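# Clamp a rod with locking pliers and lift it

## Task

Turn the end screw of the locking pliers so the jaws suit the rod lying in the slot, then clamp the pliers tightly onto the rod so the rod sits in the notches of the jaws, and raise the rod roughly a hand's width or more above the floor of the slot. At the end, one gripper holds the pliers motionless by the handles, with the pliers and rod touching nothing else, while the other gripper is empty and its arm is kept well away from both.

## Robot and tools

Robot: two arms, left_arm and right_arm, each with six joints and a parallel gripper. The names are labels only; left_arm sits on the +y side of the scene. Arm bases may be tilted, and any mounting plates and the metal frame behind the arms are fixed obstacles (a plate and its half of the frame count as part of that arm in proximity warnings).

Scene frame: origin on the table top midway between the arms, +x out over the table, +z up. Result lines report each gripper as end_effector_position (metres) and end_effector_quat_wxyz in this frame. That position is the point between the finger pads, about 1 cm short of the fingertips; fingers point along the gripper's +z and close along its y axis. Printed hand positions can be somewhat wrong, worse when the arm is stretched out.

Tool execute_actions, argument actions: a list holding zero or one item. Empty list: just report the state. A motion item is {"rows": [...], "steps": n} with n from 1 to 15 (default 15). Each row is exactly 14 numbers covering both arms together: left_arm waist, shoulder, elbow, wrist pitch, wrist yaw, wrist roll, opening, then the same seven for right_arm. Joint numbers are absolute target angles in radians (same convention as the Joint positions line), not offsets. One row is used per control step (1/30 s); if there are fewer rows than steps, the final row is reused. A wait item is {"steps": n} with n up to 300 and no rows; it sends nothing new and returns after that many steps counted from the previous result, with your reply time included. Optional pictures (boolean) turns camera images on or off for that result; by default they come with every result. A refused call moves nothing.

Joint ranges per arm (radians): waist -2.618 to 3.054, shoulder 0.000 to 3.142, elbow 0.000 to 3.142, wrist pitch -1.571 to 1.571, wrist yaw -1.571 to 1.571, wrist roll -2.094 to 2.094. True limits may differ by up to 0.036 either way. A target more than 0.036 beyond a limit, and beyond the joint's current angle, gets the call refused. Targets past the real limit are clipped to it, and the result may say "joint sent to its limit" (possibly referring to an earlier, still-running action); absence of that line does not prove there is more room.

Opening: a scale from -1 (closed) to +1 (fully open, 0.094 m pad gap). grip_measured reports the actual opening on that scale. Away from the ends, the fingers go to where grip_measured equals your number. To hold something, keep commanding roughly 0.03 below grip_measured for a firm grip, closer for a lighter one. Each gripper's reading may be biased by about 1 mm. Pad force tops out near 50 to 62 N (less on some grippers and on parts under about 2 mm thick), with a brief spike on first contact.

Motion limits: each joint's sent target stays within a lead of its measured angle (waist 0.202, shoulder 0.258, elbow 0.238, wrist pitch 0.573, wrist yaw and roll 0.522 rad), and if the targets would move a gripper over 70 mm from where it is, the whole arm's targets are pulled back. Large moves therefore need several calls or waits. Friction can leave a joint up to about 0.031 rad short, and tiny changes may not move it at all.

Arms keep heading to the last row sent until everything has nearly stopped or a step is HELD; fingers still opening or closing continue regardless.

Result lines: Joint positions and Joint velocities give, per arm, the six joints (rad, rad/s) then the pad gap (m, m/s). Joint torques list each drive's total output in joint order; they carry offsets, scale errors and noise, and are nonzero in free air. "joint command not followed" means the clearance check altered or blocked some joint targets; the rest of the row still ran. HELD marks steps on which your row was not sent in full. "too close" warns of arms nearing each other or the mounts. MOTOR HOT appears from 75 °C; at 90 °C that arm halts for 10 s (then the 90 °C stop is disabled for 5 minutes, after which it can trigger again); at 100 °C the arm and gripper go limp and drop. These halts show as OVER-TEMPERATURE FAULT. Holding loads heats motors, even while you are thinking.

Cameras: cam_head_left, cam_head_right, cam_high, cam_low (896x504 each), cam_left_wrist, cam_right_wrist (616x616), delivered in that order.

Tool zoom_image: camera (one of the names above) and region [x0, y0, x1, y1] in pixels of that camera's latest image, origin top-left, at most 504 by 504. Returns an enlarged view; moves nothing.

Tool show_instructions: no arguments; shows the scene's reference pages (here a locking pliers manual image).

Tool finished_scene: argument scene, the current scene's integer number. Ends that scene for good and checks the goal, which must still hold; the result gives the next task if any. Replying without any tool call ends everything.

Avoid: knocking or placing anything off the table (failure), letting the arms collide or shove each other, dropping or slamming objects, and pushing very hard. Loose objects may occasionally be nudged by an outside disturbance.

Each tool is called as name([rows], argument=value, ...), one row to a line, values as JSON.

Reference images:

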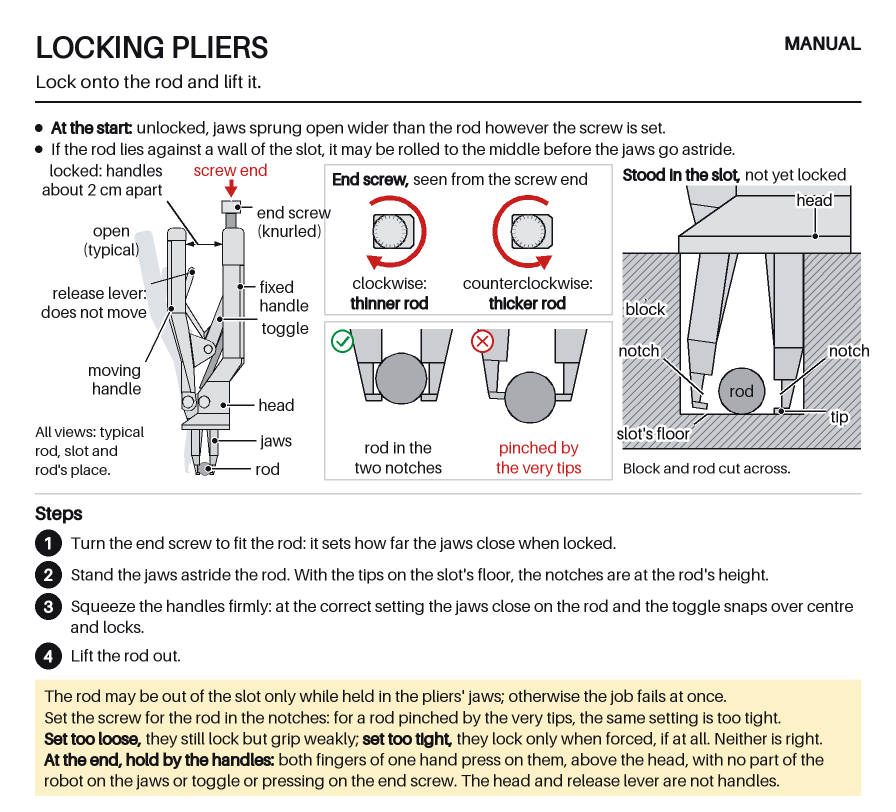

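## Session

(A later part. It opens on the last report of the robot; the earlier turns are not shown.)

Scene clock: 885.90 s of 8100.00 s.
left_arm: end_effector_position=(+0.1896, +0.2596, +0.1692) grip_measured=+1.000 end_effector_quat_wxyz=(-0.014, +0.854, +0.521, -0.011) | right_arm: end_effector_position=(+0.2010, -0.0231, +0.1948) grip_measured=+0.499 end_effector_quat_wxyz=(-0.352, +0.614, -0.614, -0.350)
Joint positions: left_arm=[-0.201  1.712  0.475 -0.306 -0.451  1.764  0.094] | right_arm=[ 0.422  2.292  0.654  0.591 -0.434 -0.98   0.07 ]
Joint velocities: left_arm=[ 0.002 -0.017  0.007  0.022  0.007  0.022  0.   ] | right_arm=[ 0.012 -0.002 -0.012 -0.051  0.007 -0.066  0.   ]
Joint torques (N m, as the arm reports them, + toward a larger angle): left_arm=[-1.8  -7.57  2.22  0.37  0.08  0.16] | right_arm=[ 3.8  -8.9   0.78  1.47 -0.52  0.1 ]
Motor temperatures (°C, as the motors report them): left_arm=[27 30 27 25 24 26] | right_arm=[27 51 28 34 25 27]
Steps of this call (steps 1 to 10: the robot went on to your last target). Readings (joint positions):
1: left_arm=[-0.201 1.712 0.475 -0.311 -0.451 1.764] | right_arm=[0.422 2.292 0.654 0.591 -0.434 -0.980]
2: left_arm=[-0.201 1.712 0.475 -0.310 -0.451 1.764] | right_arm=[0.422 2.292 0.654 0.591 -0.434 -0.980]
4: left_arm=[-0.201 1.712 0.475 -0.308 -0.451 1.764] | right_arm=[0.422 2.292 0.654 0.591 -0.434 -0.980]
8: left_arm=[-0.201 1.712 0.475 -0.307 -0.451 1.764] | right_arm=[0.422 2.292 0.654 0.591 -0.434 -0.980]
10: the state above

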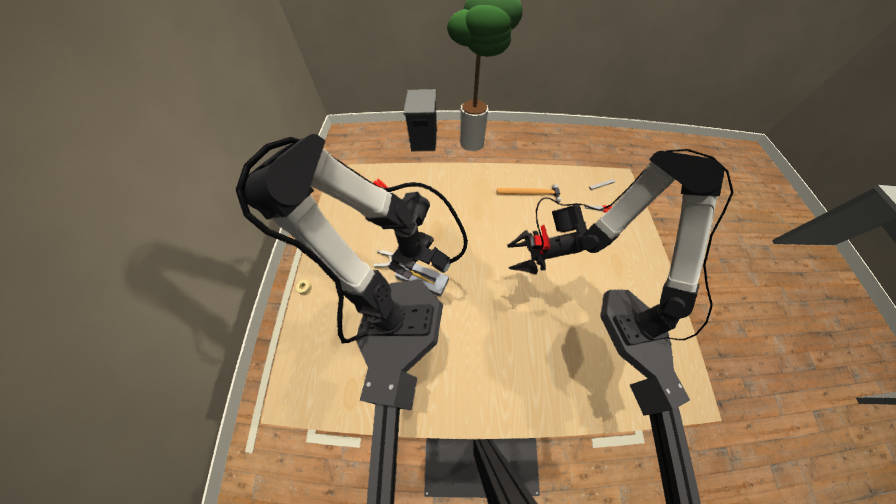

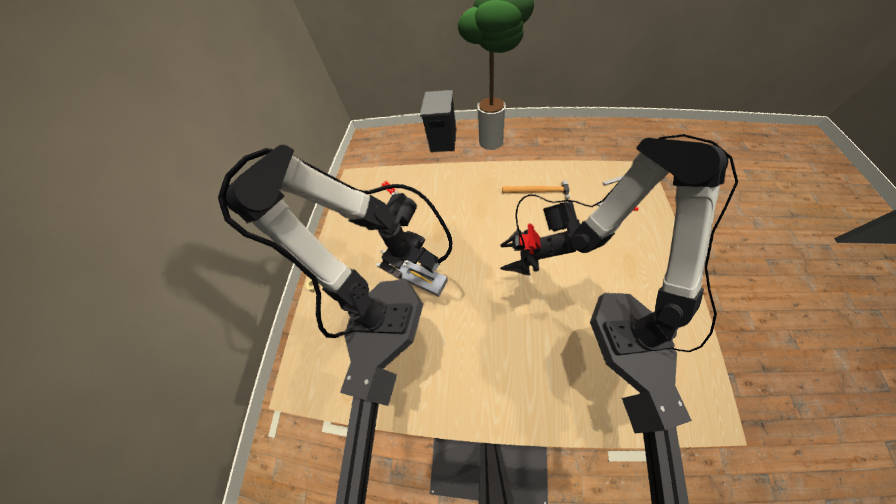

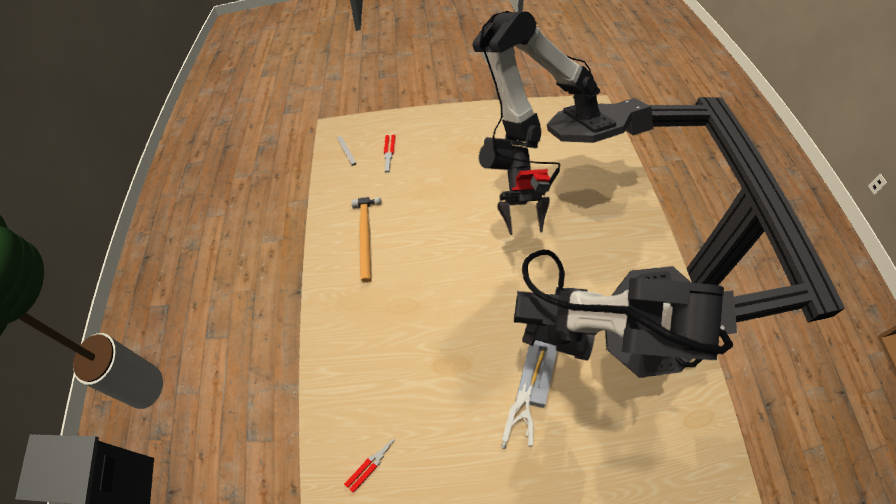

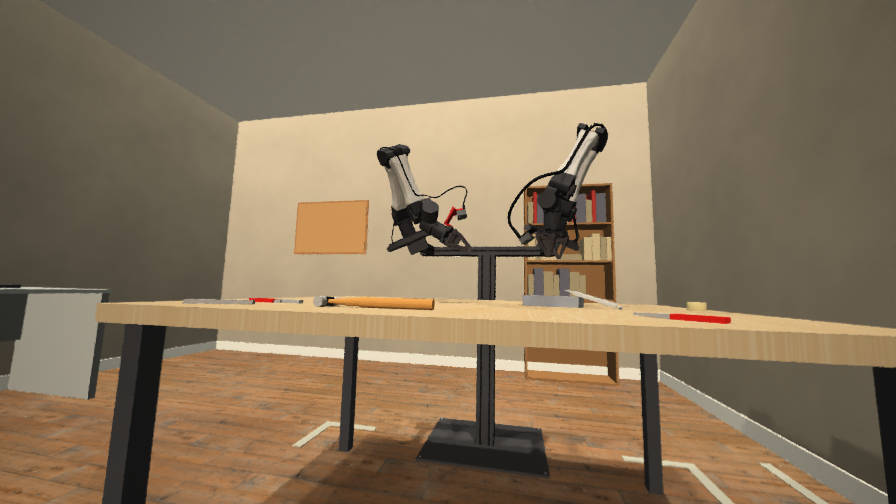

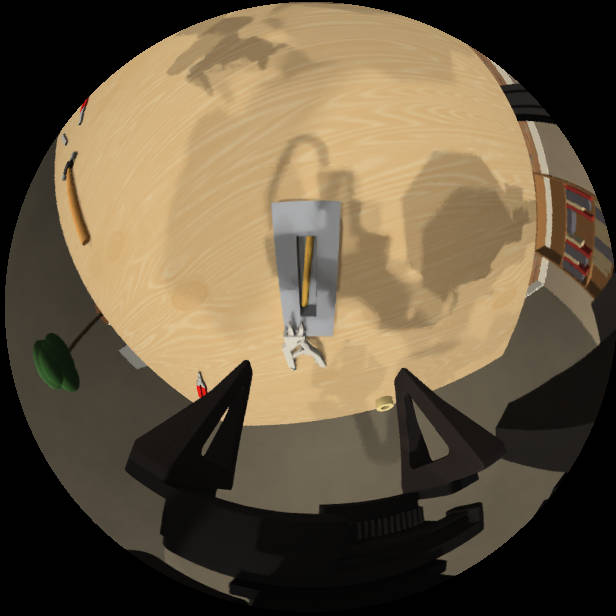

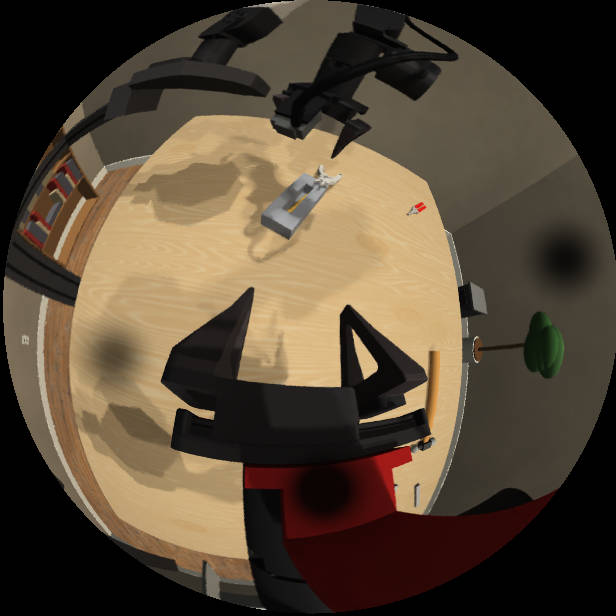

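execute_actions([
  {"rows":[[0.0,1.70,0.55,-0.36,-0.44,-1.1,1,0.425,2.283,0.63,0.6,-0.44,-0.98,0.5]],"steps":15},
], pictures=false)

execute_actions([
  {"steps":35},
])

zoom_image(camera="cam_high", region=[440,320,620,480])

Scene clock: 899.80 s of 8100.00 s.
left_arm: end_effector_position=(+0.2023, +0.2978, +0.1598) grip_measured=+1.000 end_effector_quat_wxyz=(-0.047, +0.199, +0.979, +0.002) | right_arm: end_effector_position=(+0.2010, -0.0231, +0.1948) grip_measured=+0.499 end_effector_quat_wxyz=(-0.352, +0.614, -0.614, -0.350)
Joint positions: left_arm=[-0.004  1.712  0.541 -0.343 -0.442  0.31   0.094] | right_arm=[ 0.422  2.292  0.654  0.591 -0.434 -0.98   0.07 ]
Joint velocities: left_arm=[ 0.012 -0.017 -0.017  0.022 -0.022 -2.85   0.   ] | right_arm=[-0.007  0.002  0.007 -0.051  0.037  0.022 -0.002]
Joint torques (N m, as the arm reports them, + toward a larger angle): left_arm=[-2.56 -8.42  4.18  0.05  0.02  0.11] | right_arm=[ 3.71 -9.01  0.83  1.47 -0.48  0.01]
Motor temperatures (°C, as the motors report them): left_arm=[26 30 27 25 24 26] | right_arm=[27 51 28 34 25 27]
Steps of this call (steps 1 to 15: the robot went on to your last target; steps 16 to 402: nothing new was sent; steps 403 to 417: all 15 steps of this action). Readings (joint positions):
403: left_arm=[-0.177 1.712 0.483 -0.319 -0.440 1.691] | right_arm=[0.422 2.292 0.654 0.591 -0.434 -0.980]
404: left_arm=[-0.119 1.712 0.498 -0.331 -0.436 1.592] | right_arm=[0.422 2.292 0.654 0.591 -0.434 -0.980]
406: left_arm=[-0.028 1.712 0.528 -0.334 -0.440 1.394] | right_arm=[0.422 2.292 0.654 0.591 -0.434 -0.980]
410: left_arm=[-0.004 1.712 0.541 -0.336 -0.442 0.999] | right_arm=[0.422 2.292 0.654 0.591 -0.434 -0.980]
417: the state above

Scene clock: 900.97 s of 8100.00 s.
left_arm: end_effector_position=(+0.2016, +0.2979, +0.1599) grip_measured=+1.000 end_effector_quat_wxyz=(-0.035, -0.479, +0.877, +0.033) | right_arm: end_effector_position=(+0.2010, -0.0231, +0.1948) grip_measured=+0.499 end_effector_quat_wxyz=(-0.352, +0.614, -0.614, -0.350)
Joint positions: left_arm=[-0.004  1.712  0.541 -0.346 -0.442 -1.093  0.094] | right_arm=[ 0.422  2.292  0.654  0.591 -0.434 -0.98   0.07 ]
Joint velocities: left_arm=[-0.012 -0.002 -0.007 -0.037  0.022 -0.081  0.   ] | right_arm=[-0.002  0.012  0.022  0.051  0.007  0.022 -0.   ]
Joint torques (N m, as the arm reports them, + toward a larger angle): left_arm=[-2.45 -8.36  4.13  0.   -0.04  0.02] | right_arm=[ 3.76 -8.73  0.63  1.48 -0.54  0.06]
Motor temperatures (°C, as the motors report them): left_arm=[26 30 27 25 24 26] | right_arm=[27 51 28 34 25 27]
Steps of this call (steps 1 to 35: the robot went on to your last target). Readings (joint positions):
1: left_arm=[-0.004 1.712 0.541 -0.343 -0.442 0.211] | right_arm=[0.422 2.292 0.654 0.591 -0.434 -0.980]
2: left_arm=[-0.004 1.712 0.541 -0.343 -0.442 0.113] | right_arm=[0.422 2.292 0.654 0.591 -0.434 -0.980]
4: left_arm=[-0.004 1.712 0.541 -0.344 -0.442 -0.084] | right_arm=[0.422 2.292 0.654 0.591 -0.434 -0.980]
8: left_arm=[-0.004 1.712 0.541 -0.344 -0.442 -0.478] | right_arm=[0.422 2.292 0.654 0.591 -0.434 -0.980]
35: the state above

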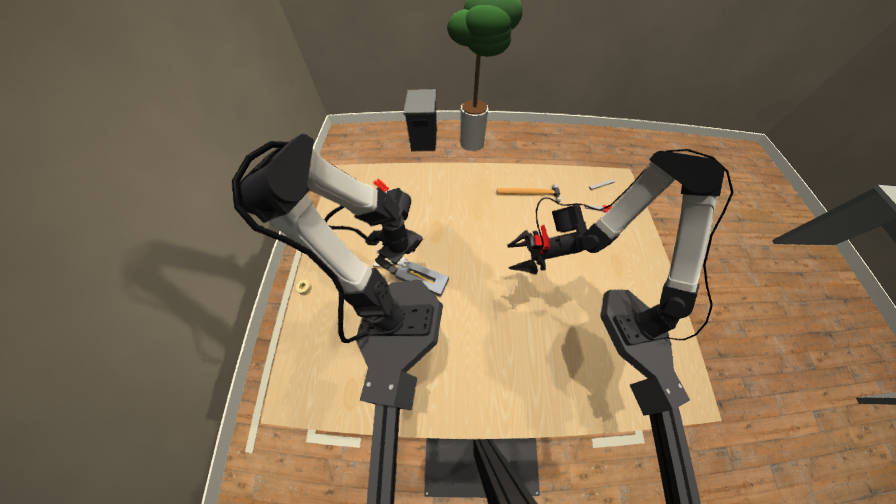

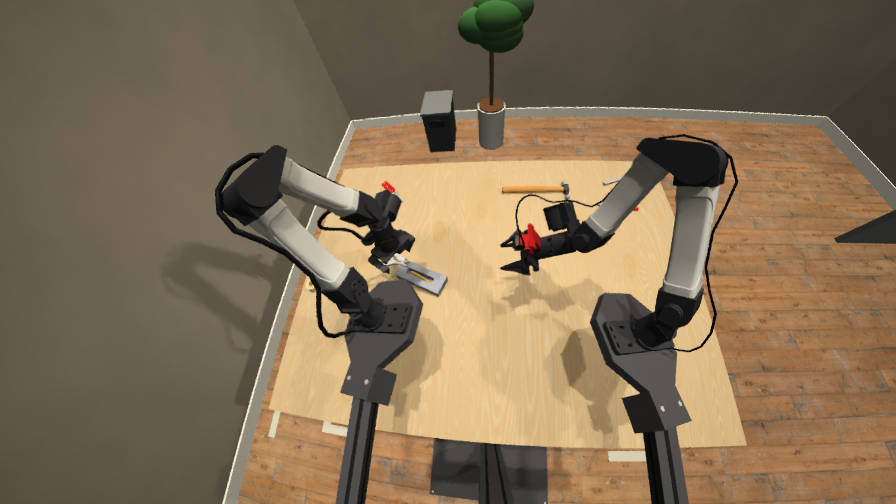

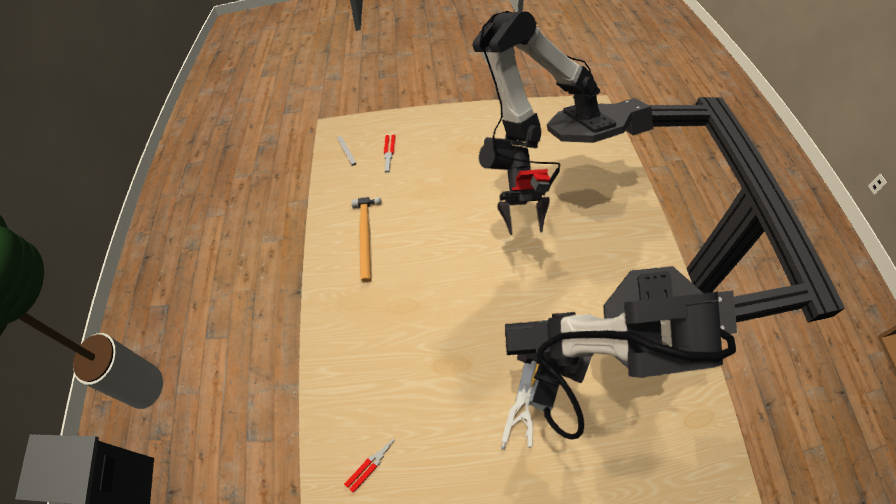

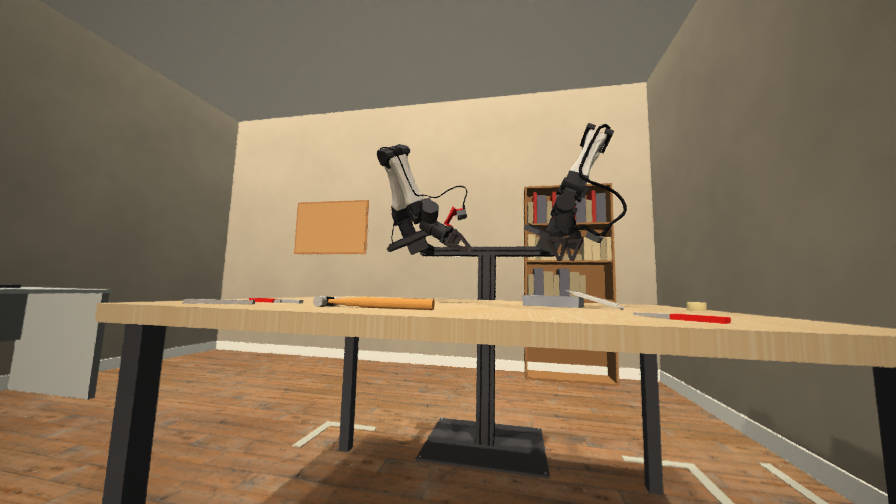

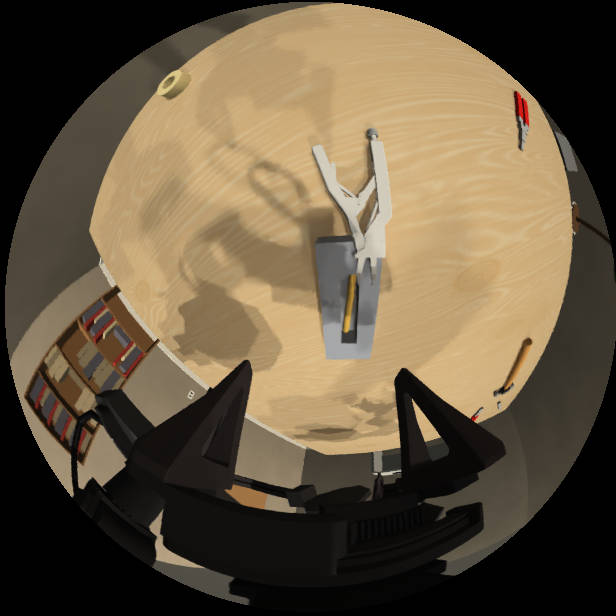

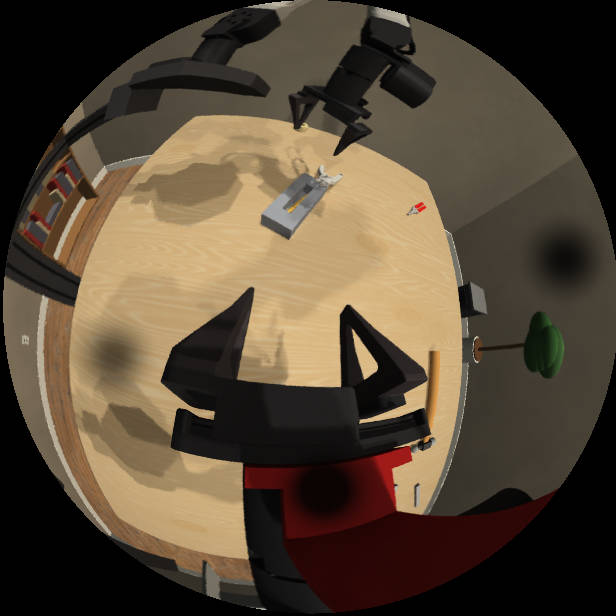

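Region (440, 320, 620, 480) of cam_high's 896x504 image, scaled by 2.800, with more detail than that image has.

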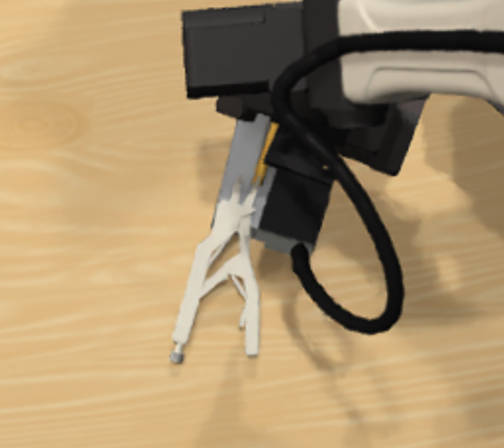

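execute_actions(actions=[])

Scene clock: 925.80 s of 8100.00 s.
left_arm: end_effector_position=(+0.2016, +0.2979, +0.1599) grip_measured=+1.000 end_effector_quat_wxyz=(-0.035, -0.479, +0.876, +0.033) | right_arm: end_effector_position=(+0.2010, -0.0231, +0.1948) grip_measured=+0.499 end_effector_quat_wxyz=(-0.352, +0.614, -0.614, -0.350)
Joint positions: left_arm=[-0.004  1.712  0.541 -0.346 -0.442 -1.094  0.094] | right_arm=[ 0.422  2.292  0.654  0.591 -0.434 -0.98   0.07 ]
Joint velocities: left_arm=[-0.007  0.002  0.002 -0.007  0.022 -0.051  0.   ] | right_arm=[-0.017 -0.002 -0.012 -0.037 -0.007  0.007 -0.001]
Joint torques (N m, as the arm reports them, + toward a larger angle): left_arm=[-2.46 -8.36  4.14  0.   -0.05  0.04] | right_arm=[ 3.74 -8.94  0.94  1.45 -0.51  0.08]
Motor temperatures (°C, as the motors report them): left_arm=[26 30 27 25 24 26] | right_arm=[27 52 28 34 25 27]
Steps of this call (steps 1 to 15: the robot went on to your last target; steps 16 to 745: nothing new was sent). Readings (joint positions):
1: left_arm=[-0.004 1.712 0.541 -0.346 -0.442 -1.093] | right_arm=[0.422 2.292 0.654 0.591 -0.434 -0.980]
2: left_arm=[-0.004 1.712 0.541 -0.346 -0.442 -1.093] | right_arm=[0.422 2.292 0.654 0.591 -0.434 -0.980]
4: left_arm=[-0.004 1.712 0.541 -0.346 -0.442 -1.093] | right_arm=[0.422 2.292 0.654 0.591 -0.434 -0.980]
8: left_arm=[-0.004 1.712 0.541 -0.346 -0.442 -1.094] | right_arm=[0.422 2.292 0.654 0.591 -0.434 -0.980]
745: the state above
All arms were judged still, so your last target was given up. Only a new action makes them travel on or press farther. Fingers that are still opening or closing keep moving.

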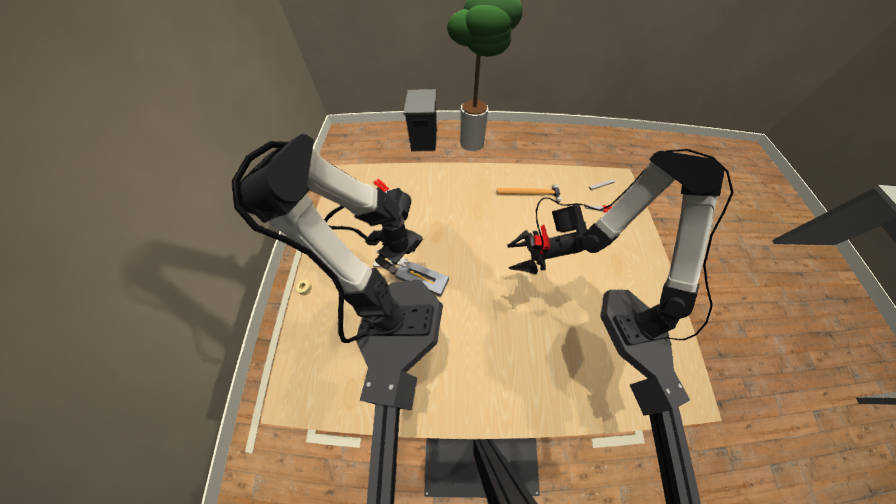

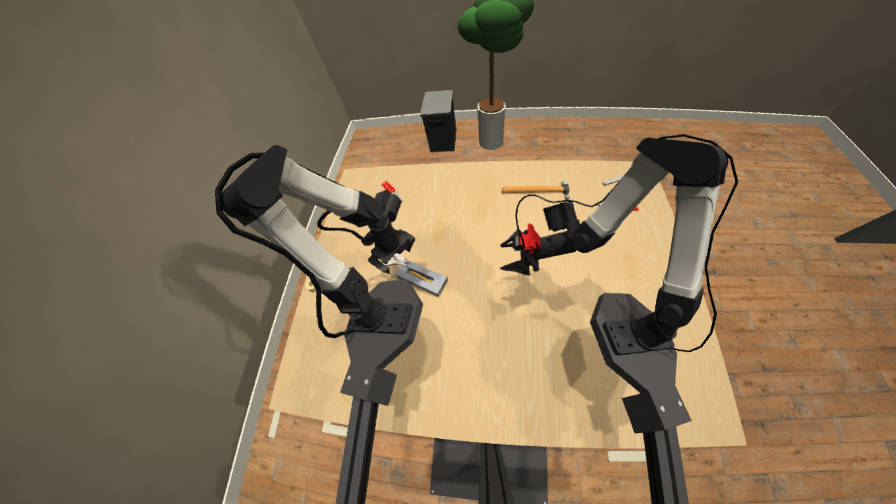

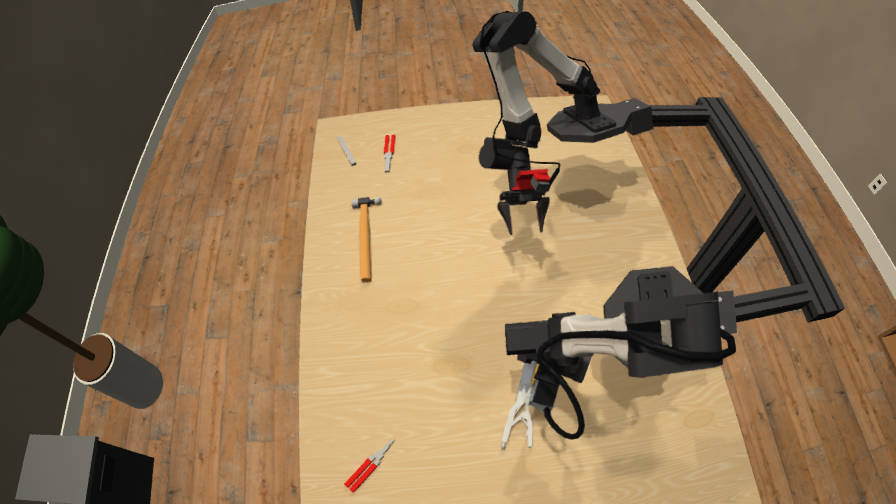

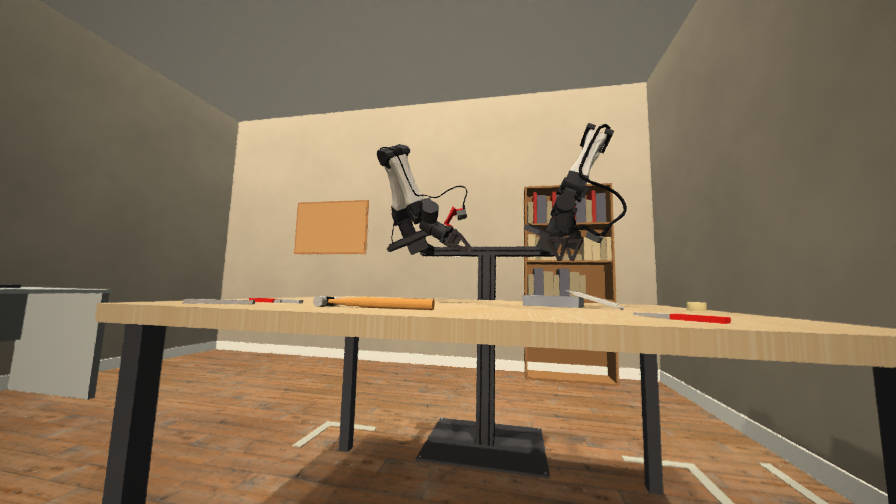

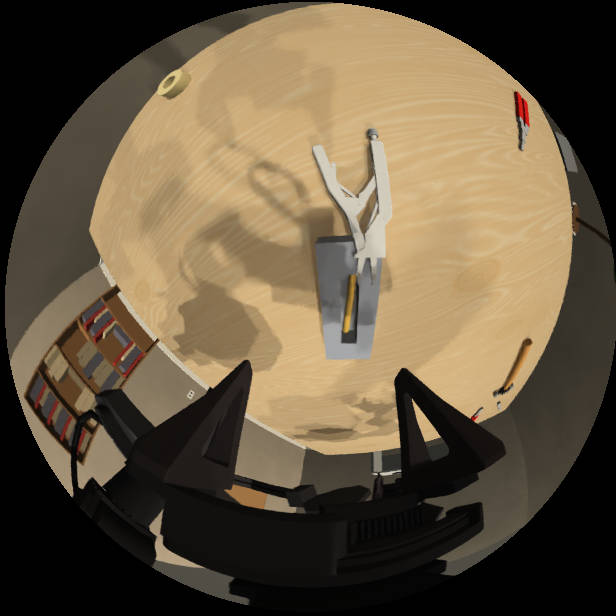

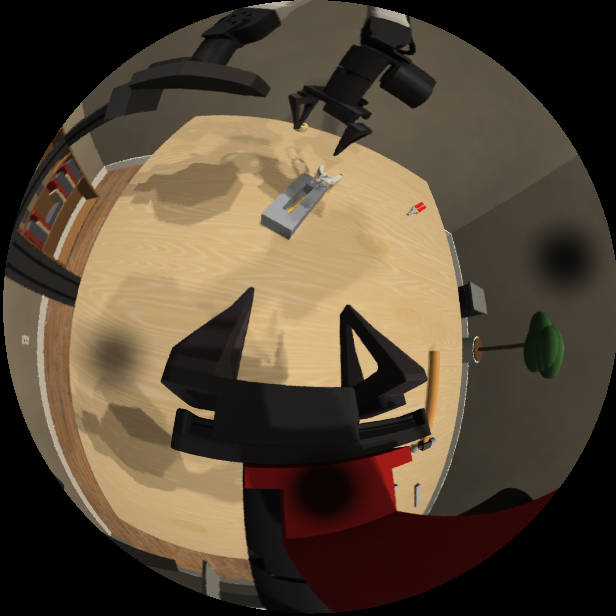

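execute_actions([
  {"rows":[[0.1,1.76,0.65,-0.33,-0.41,-0.98,0.6,0.425,2.283,0.63,0.6,-0.44,-0.98,0.5],[0.1,1.76,0.65,-0.33,-0.41,-0.98,0.6,0.425,2.283,0.63,0.6,-0.44,-0.98,0.5],[0.1,1.76,0.65,-0.33,-0.41,-0.98,0.6,0.425,2.283,0.63,0.6,-0.44,-0.98,0.5],[0.2,1.84,0.75,-0.28,-0.38,-0.86,0.4,0.425,2.283,0.63,0.6,-0.44,-0.98,0.5],[0.2,1.84,0.75,-0.28,-0.38,-0.86,0.4,0.425,2.283,0.63,0.6,-0.44,-0.98,0.5],[0.2,1.84,0.75,-0.28,-0.38,-0.86,0.4,0.425,2.283,0.63,0.6,-0.44,-0.98,0.5],[0.2,1.84,0.75,-0.28,-0.38,-0.86,0.4,0.425,2.283,0.63,0.6,-0.44,-0.98,0.5],[0.3,1.94,0.85,-0.22,-0.355,-0.74,0.1,0.425,2.283,0.63,0.6,-0.44,-0.98,0.5],[0.3,1.94,0.85,-0.22,-0.355,-0.74,0.1,0.425,2.283,0.63,0.6,-0.44,-0.98,0.5],[0.3,1.94,0.85,-0.22,-0.355,-0.74,0.1,0.425,2.283,0.63,0.6,-0.44,-0.98,0.5],[0.3,1.94,0.85,-0.22,-0.355,-0.74,0.1,0.425,2.283,0.63,0.6,-0.44,-0.98,0.5],[0.41,2.055,0.955,-0.15,-0.33,-0.62,-0.3,0.425,2.283,0.63,0.6,-0.44,-0.98,0.5]],"steps":15},
], pictures=false)

execute_actions([
  {"steps":25},
])

Scene clock: 951.07 s of 8100.00 s.
left_arm: end_effector_position=(+0.3019, +0.3946, +0.0872) grip_measured=-0.294 end_effector_quat_wxyz=(-0.010, -0.507, +0.862, +0.014) | right_arm: end_effector_position=(+0.2010, -0.0231, +0.1948) grip_measured=+0.499 end_effector_quat_wxyz=(-0.352, +0.614, -0.614, -0.350)
Joint positions: left_arm=[ 0.387  2.03   0.935 -0.191 -0.358 -0.712  0.033] | right_arm=[ 0.422  2.292  0.654  0.591 -0.434 -0.98   0.07 ]
Joint velocities: left_arm=[ 0.613  0.476  0.31   0.462  0.037  0.579 -0.006] | right_arm=[-0.007  0.007 -0.002 -0.007  0.007 -0.022 -0.001]
Joint torques (N m, as the arm reports them, + toward a larger angle): left_arm=[ -4.43 -12.11   3.13   0.05   0.14   0.15] | right_arm=[ 3.75 -8.85  0.69  1.45 -0.52  0.08]
Motor temperatures (°C, as the motors report them): left_arm=[26 31 27 25 24 26] | right_arm=[27 52 28 34 25 27]
Steps of this call (steps 1 to 743: nothing new was sent; steps 744 to 758: all 15 steps of this action). Readings (joint positions):
744: left_arm=[0.007 1.717 0.553 -0.355 -0.434 -1.079] | right_arm=[0.422 2.292 0.654 0.591 -0.434 -0.980]
745: left_arm=[0.034 1.731 0.577 -0.358 -0.429 -1.060] | right_arm=[0.422 2.292 0.654 0.591 -0.434 -0.980]
747: left_arm=[0.091 1.756 0.635 -0.353 -0.419 -1.016] | right_arm=[0.422 2.292 0.654 0.591 -0.434 -0.980]
751: left_arm=[0.203 1.834 0.756 -0.300 -0.400 -0.910] | right_arm=[0.422 2.292 0.654 0.591 -0.434 -0.980]
758: the state above

Scene clock: 951.90 s of 8100.00 s.
left_arm: end_effector_position=(+0.3042, +0.4016, +0.0812) grip_measured=-0.298 end_effector_quat_wxyz=(-0.005, -0.483, +0.875, +0.008) | right_arm: end_effector_position=(+0.2010, -0.0231, +0.1948) grip_measured=+0.499 end_effector_quat_wxyz=(-0.352, +0.614, -0.614, -0.350)
Joint positions: left_arm=[ 0.414  2.044  0.942 -0.161 -0.34  -0.626  0.033] | right_arm=[ 0.422  2.292  0.654  0.591 -0.434 -0.98   0.07 ]
Joint velocities: left_arm=[-0.012 -0.012 -0.017  0.007 -0.007 -0.037 -0.001] | right_arm=[ 0.002  0.007  0.002  0.051 -0.066  0.007  0.001]
Joint torques (N m, as the arm reports them, + toward a larger angle): left_arm=[ -3.59 -10.74   4.27   0.48   0.06   0.15] | right_arm=[ 3.87 -8.86  1.07  1.49 -0.54  0.08]
Motor temperatures (°C, as the motors report them): left_arm=[26 31 27 25 24 26] | right_arm=[27 52 28 34 25 27]
Steps of this call (steps 1 to 25: the robot went on to your last target). Readings (joint positions):
1: left_arm=[0.403 2.040 0.941 -0.180 -0.356 -0.694] | right_arm=[0.422 2.292 0.654 0.591 -0.434 -0.980]
2: left_arm=[0.412 2.044 0.942 -0.174 -0.355 -0.681] | right_arm=[0.422 2.292 0.654 0.591 -0.434 -0.980]
4: left_arm=[0.414 2.044 0.942 -0.172 -0.351 -0.661] | right_arm=[0.422 2.292 0.654 0.591 -0.434 -0.980]
8: left_arm=[0.414 2.044 0.942 -0.165 -0.344 -0.640] | right_arm=[0.422 2.292 0.654 0.591 -0.434 -0.980]
25: the state above

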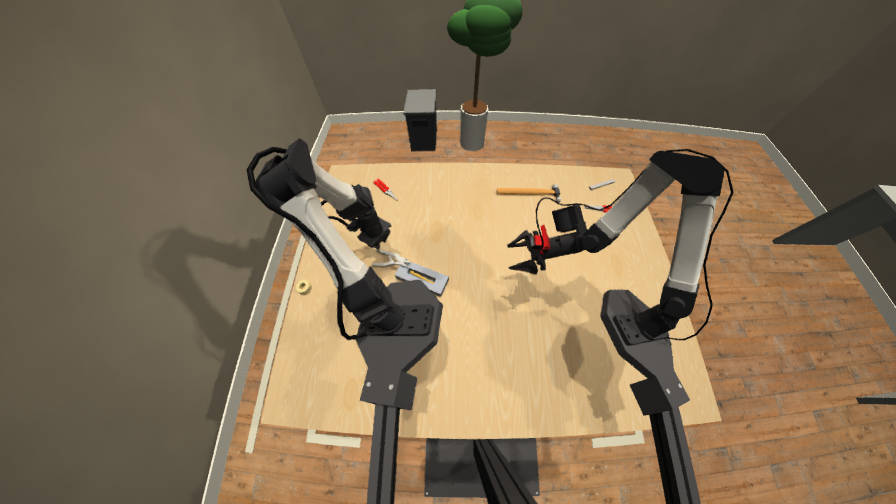

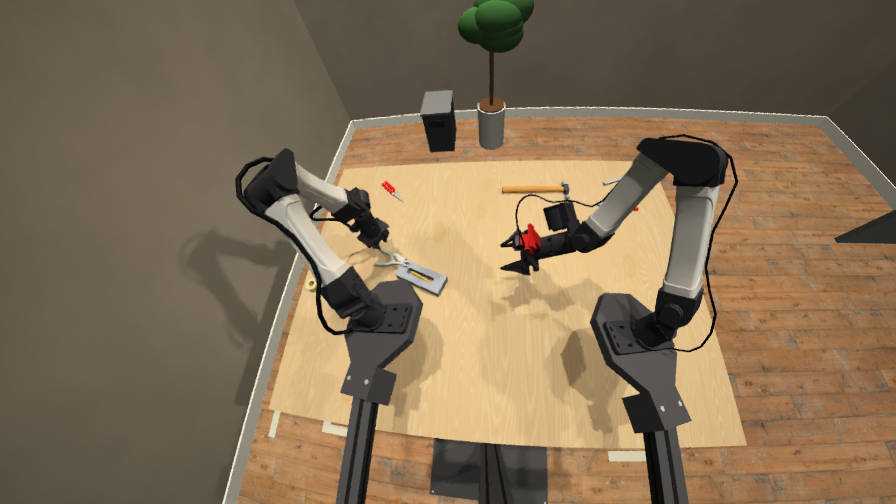

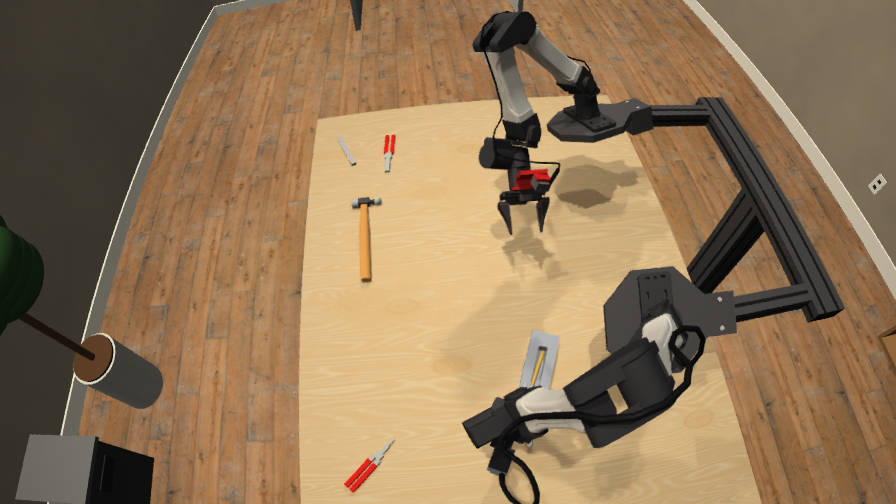

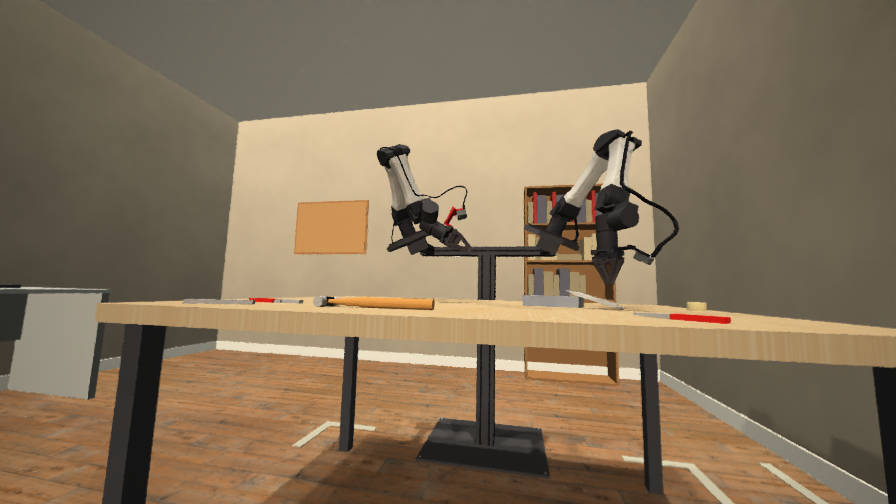

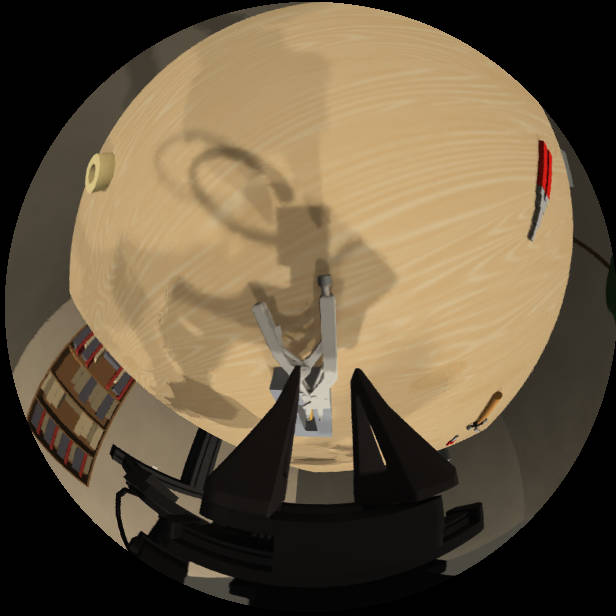

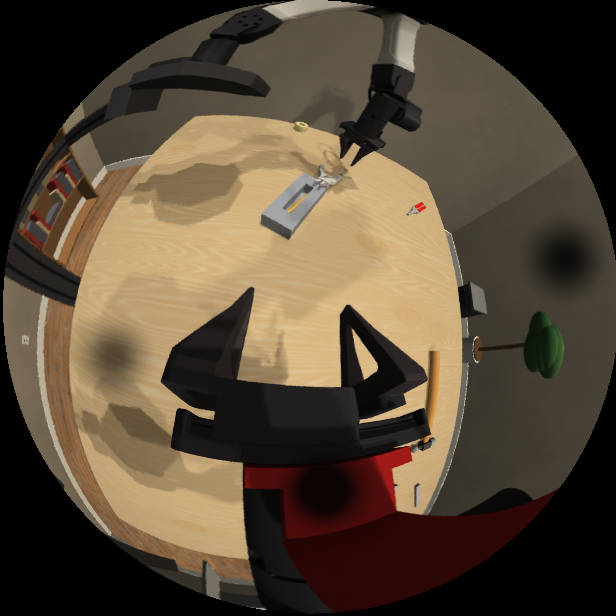

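execute_actions([
  {"rows":[[0.42,2.08,0.96,-0.13,-0.328,-0.62,-0.3,0.425,2.283,0.63,0.6,-0.44,-0.98,0.5],[0.425,2.095,0.965,-0.115,-0.328,-0.62,-0.3,0.425,2.283,0.63,0.6,-0.44,-0.98,0.5],[0.43,2.11,0.97,-0.10,-0.326,-0.62,-0.3,0.425,2.283,0.63,0.6,-0.44,-0.98,0.5],[0.435,2.125,0.974,-0.087,-0.324,-0.62,-0.3,0.425,2.283,0.63,0.6,-0.44,-0.98,0.5],[0.44,2.14,0.978,-0.075,-0.322,-0.62,-0.3,0.425,2.283,0.63,0.6,-0.44,-0.98,0.5],[0.445,2.155,0.982,-0.06,-0.32,-0.62,-0.3,0.425,2.283,0.63,0.6,-0.44,-0.98,0.5],[0.45,2.17,0.986,-0.05,-0.32,-0.62,-0.3,0.425,2.283,0.63,0.6,-0.44,-0.98,0.5],[0.455,2.185,0.99,-0.04,-0.32,-0.62,-0.3,0.425,2.283,0.63,0.6,-0.44,-0.98,0.5],[0.458,2.2,0.994,-0.03,-0.318,-0.62,-0.3,0.425,2.283,0.63,0.6,-0.44,-0.98,0.5]],"steps":15},
], pictures=false)

execute_actions([
  {"steps":15},
])

Scene clock: 969.73 s of 8100.00 s.
left_arm: end_effector_position=(+0.2991, +0.3978, +0.0409) grip_measured=-0.298 end_effector_quat_wxyz=(-0.014, -0.495, +0.868, +0.009) | right_arm: end_effector_position=(+0.2010, -0.0231, +0.1948) grip_measured=+0.499 end_effector_quat_wxyz=(-0.352, +0.614, -0.614, -0.350)
Joint positions: left_arm=[ 0.448  2.19   0.974 -0.057 -0.329 -0.626  0.033] | right_arm=[ 0.422  2.292  0.654  0.591 -0.434 -0.98   0.07 ]
Joint velocities: left_arm=[ 0.012  0.007  0.012  0.095  0.051  0.007 -0.002] | right_arm=[-0.017 -0.007 -0.007 -0.022  0.007 -0.022 -0.   ]
Joint torques (N m, as the arm reports them, + toward a larger angle): left_arm=[ -2.67 -11.18   4.1    0.43   0.05   0.15] | right_arm=[ 3.94 -8.71  0.75  1.49 -0.52  0.03]
Motor temperatures (°C, as the motors report them): left_arm=[26 32 27 25 24 26] | right_arm=[27 52 28 34 25 27]
Steps of this call (steps 1 to 15: the robot went on to your last target; steps 16 to 520: nothing new was sent; steps 521 to 535: all 15 steps of this action). Readings (joint positions):
521: left_arm=[0.414 2.046 0.942 -0.159 -0.340 -0.626] | right_arm=[0.422 2.292 0.654 0.591 -0.434 -0.980]
522: left_arm=[0.414 2.051 0.943 -0.153 -0.340 -0.626] | right_arm=[0.422 2.292 0.654 0.591 -0.434 -0.980]
524: left_arm=[0.415 2.075 0.952 -0.136 -0.339 -0.626] | right_arm=[0.422 2.292 0.654 0.591 -0.434 -0.980]
528: left_arm=[0.429 2.140 0.968 -0.092 -0.333 -0.626] | right_arm=[0.422 2.292 0.654 0.591 -0.434 -0.980]
535: the state above

Scene clock: 970.23 s of 8100.00 s.
left_arm: end_effector_position=(+0.3025, +0.3991, +0.0408) grip_measured=-0.298 end_effector_quat_wxyz=(-0.007, -0.498, +0.867, +0.008) | right_arm: end_effector_position=(+0.2010, -0.0231, +0.1948) grip_measured=+0.499 end_effector_quat_wxyz=(-0.352, +0.614, -0.614, -0.350)
Joint positions: left_arm=[ 0.448  2.19   0.974 -0.041 -0.328 -0.626  0.033] | right_arm=[ 0.422  2.292  0.654  0.591 -0.434 -0.98   0.07 ]
Joint velocities: left_arm=[-0.012  0.007 -0.002 -0.007  0.007 -0.051 -0.   ] | right_arm=[-0.022 -0.017 -0.012 -0.037 -0.022 -0.081 -0.001]
Joint torques (N m, as the arm reports them, + toward a larger angle): left_arm=[ -2.64 -11.19   4.02   0.51   0.06   0.16] | right_arm=[ 3.77 -8.98  0.93  1.44 -0.49  0.08]
Motor temperatures (°C, as the motors report them): left_arm=[26 32 27 25 24 26] | right_arm=[27 52 28 34 25 27]
Steps of this call (steps 1 to 15: the robot went on to your last target). Readings (joint positions):
1: left_arm=[0.448 2.190 0.974 -0.052 -0.329 -0.626] | right_arm=[0.422 2.292 0.654 0.591 -0.434 -0.980]
2: left_arm=[0.448 2.190 0.974 -0.050 -0.329 -0.626] | right_arm=[0.422 2.292 0.654 0.591 -0.434 -0.980]
4: left_arm=[0.448 2.190 0.974 -0.047 -0.328 -0.626] | right_arm=[0.422 2.292 0.654 0.591 -0.434 -0.980]
8: left_arm=[0.448 2.190 0.974 -0.043 -0.328 -0.626] | right_arm=[0.422 2.292 0.654 0.591 -0.434 -0.980]
15: the state above

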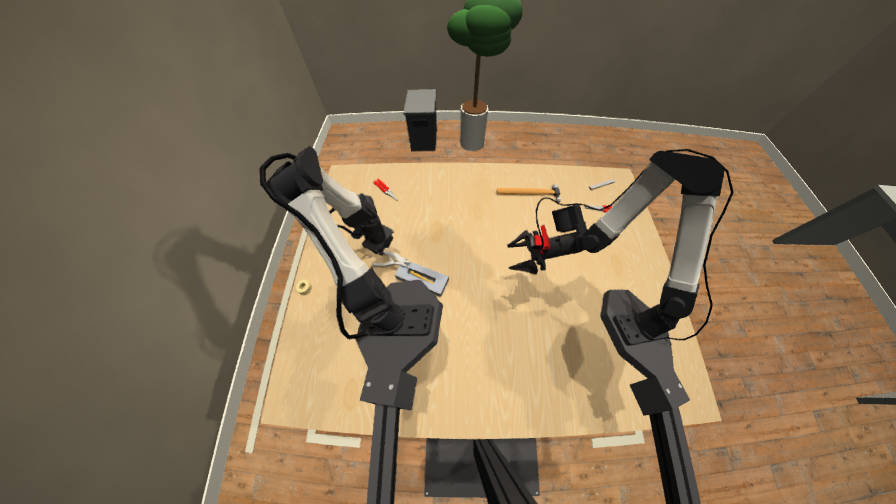

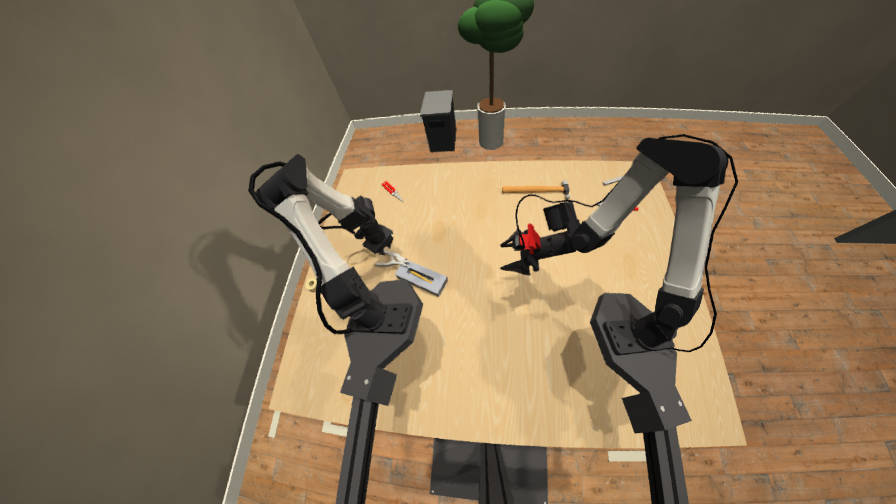

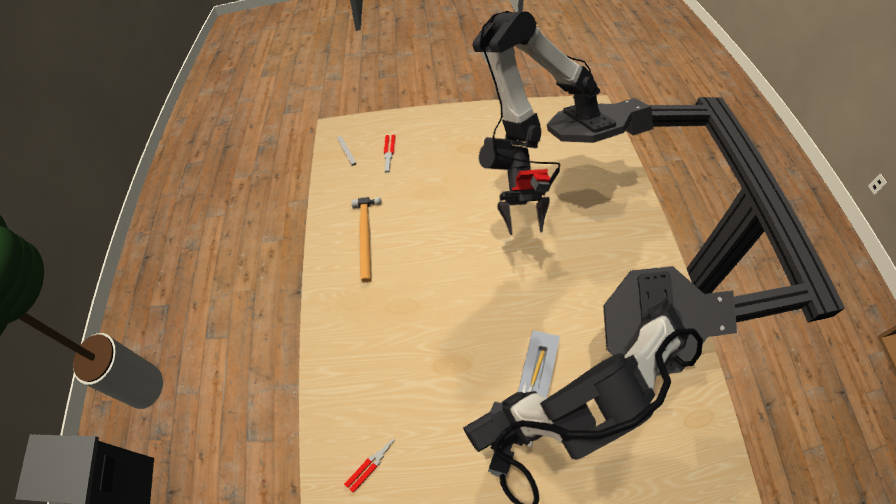

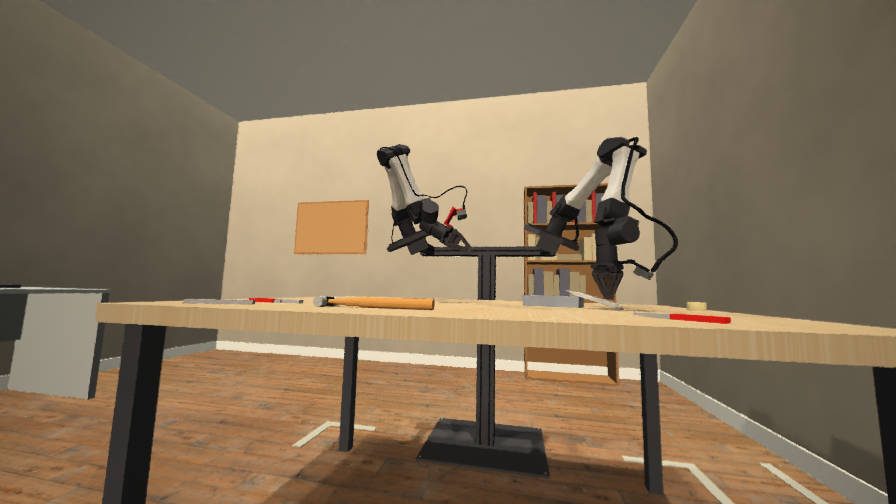

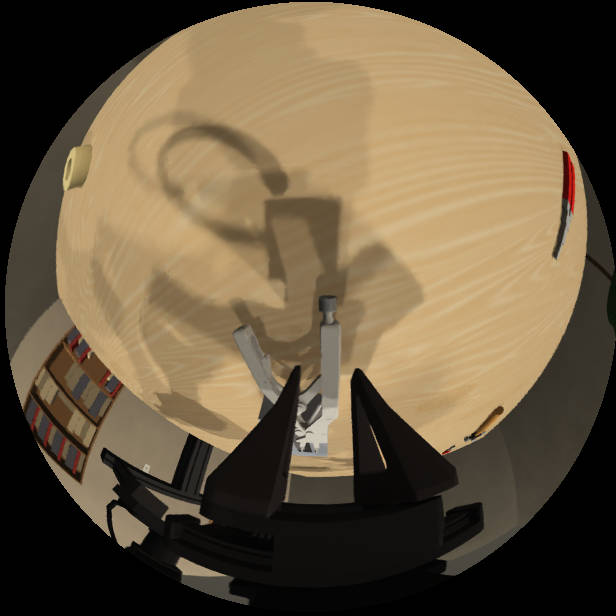

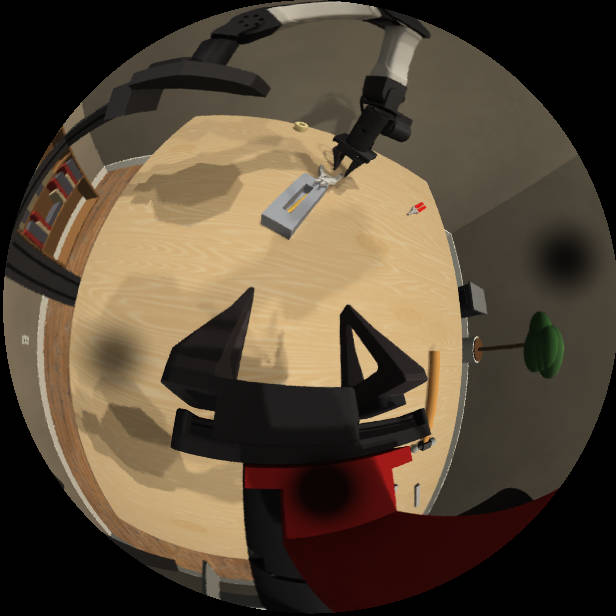

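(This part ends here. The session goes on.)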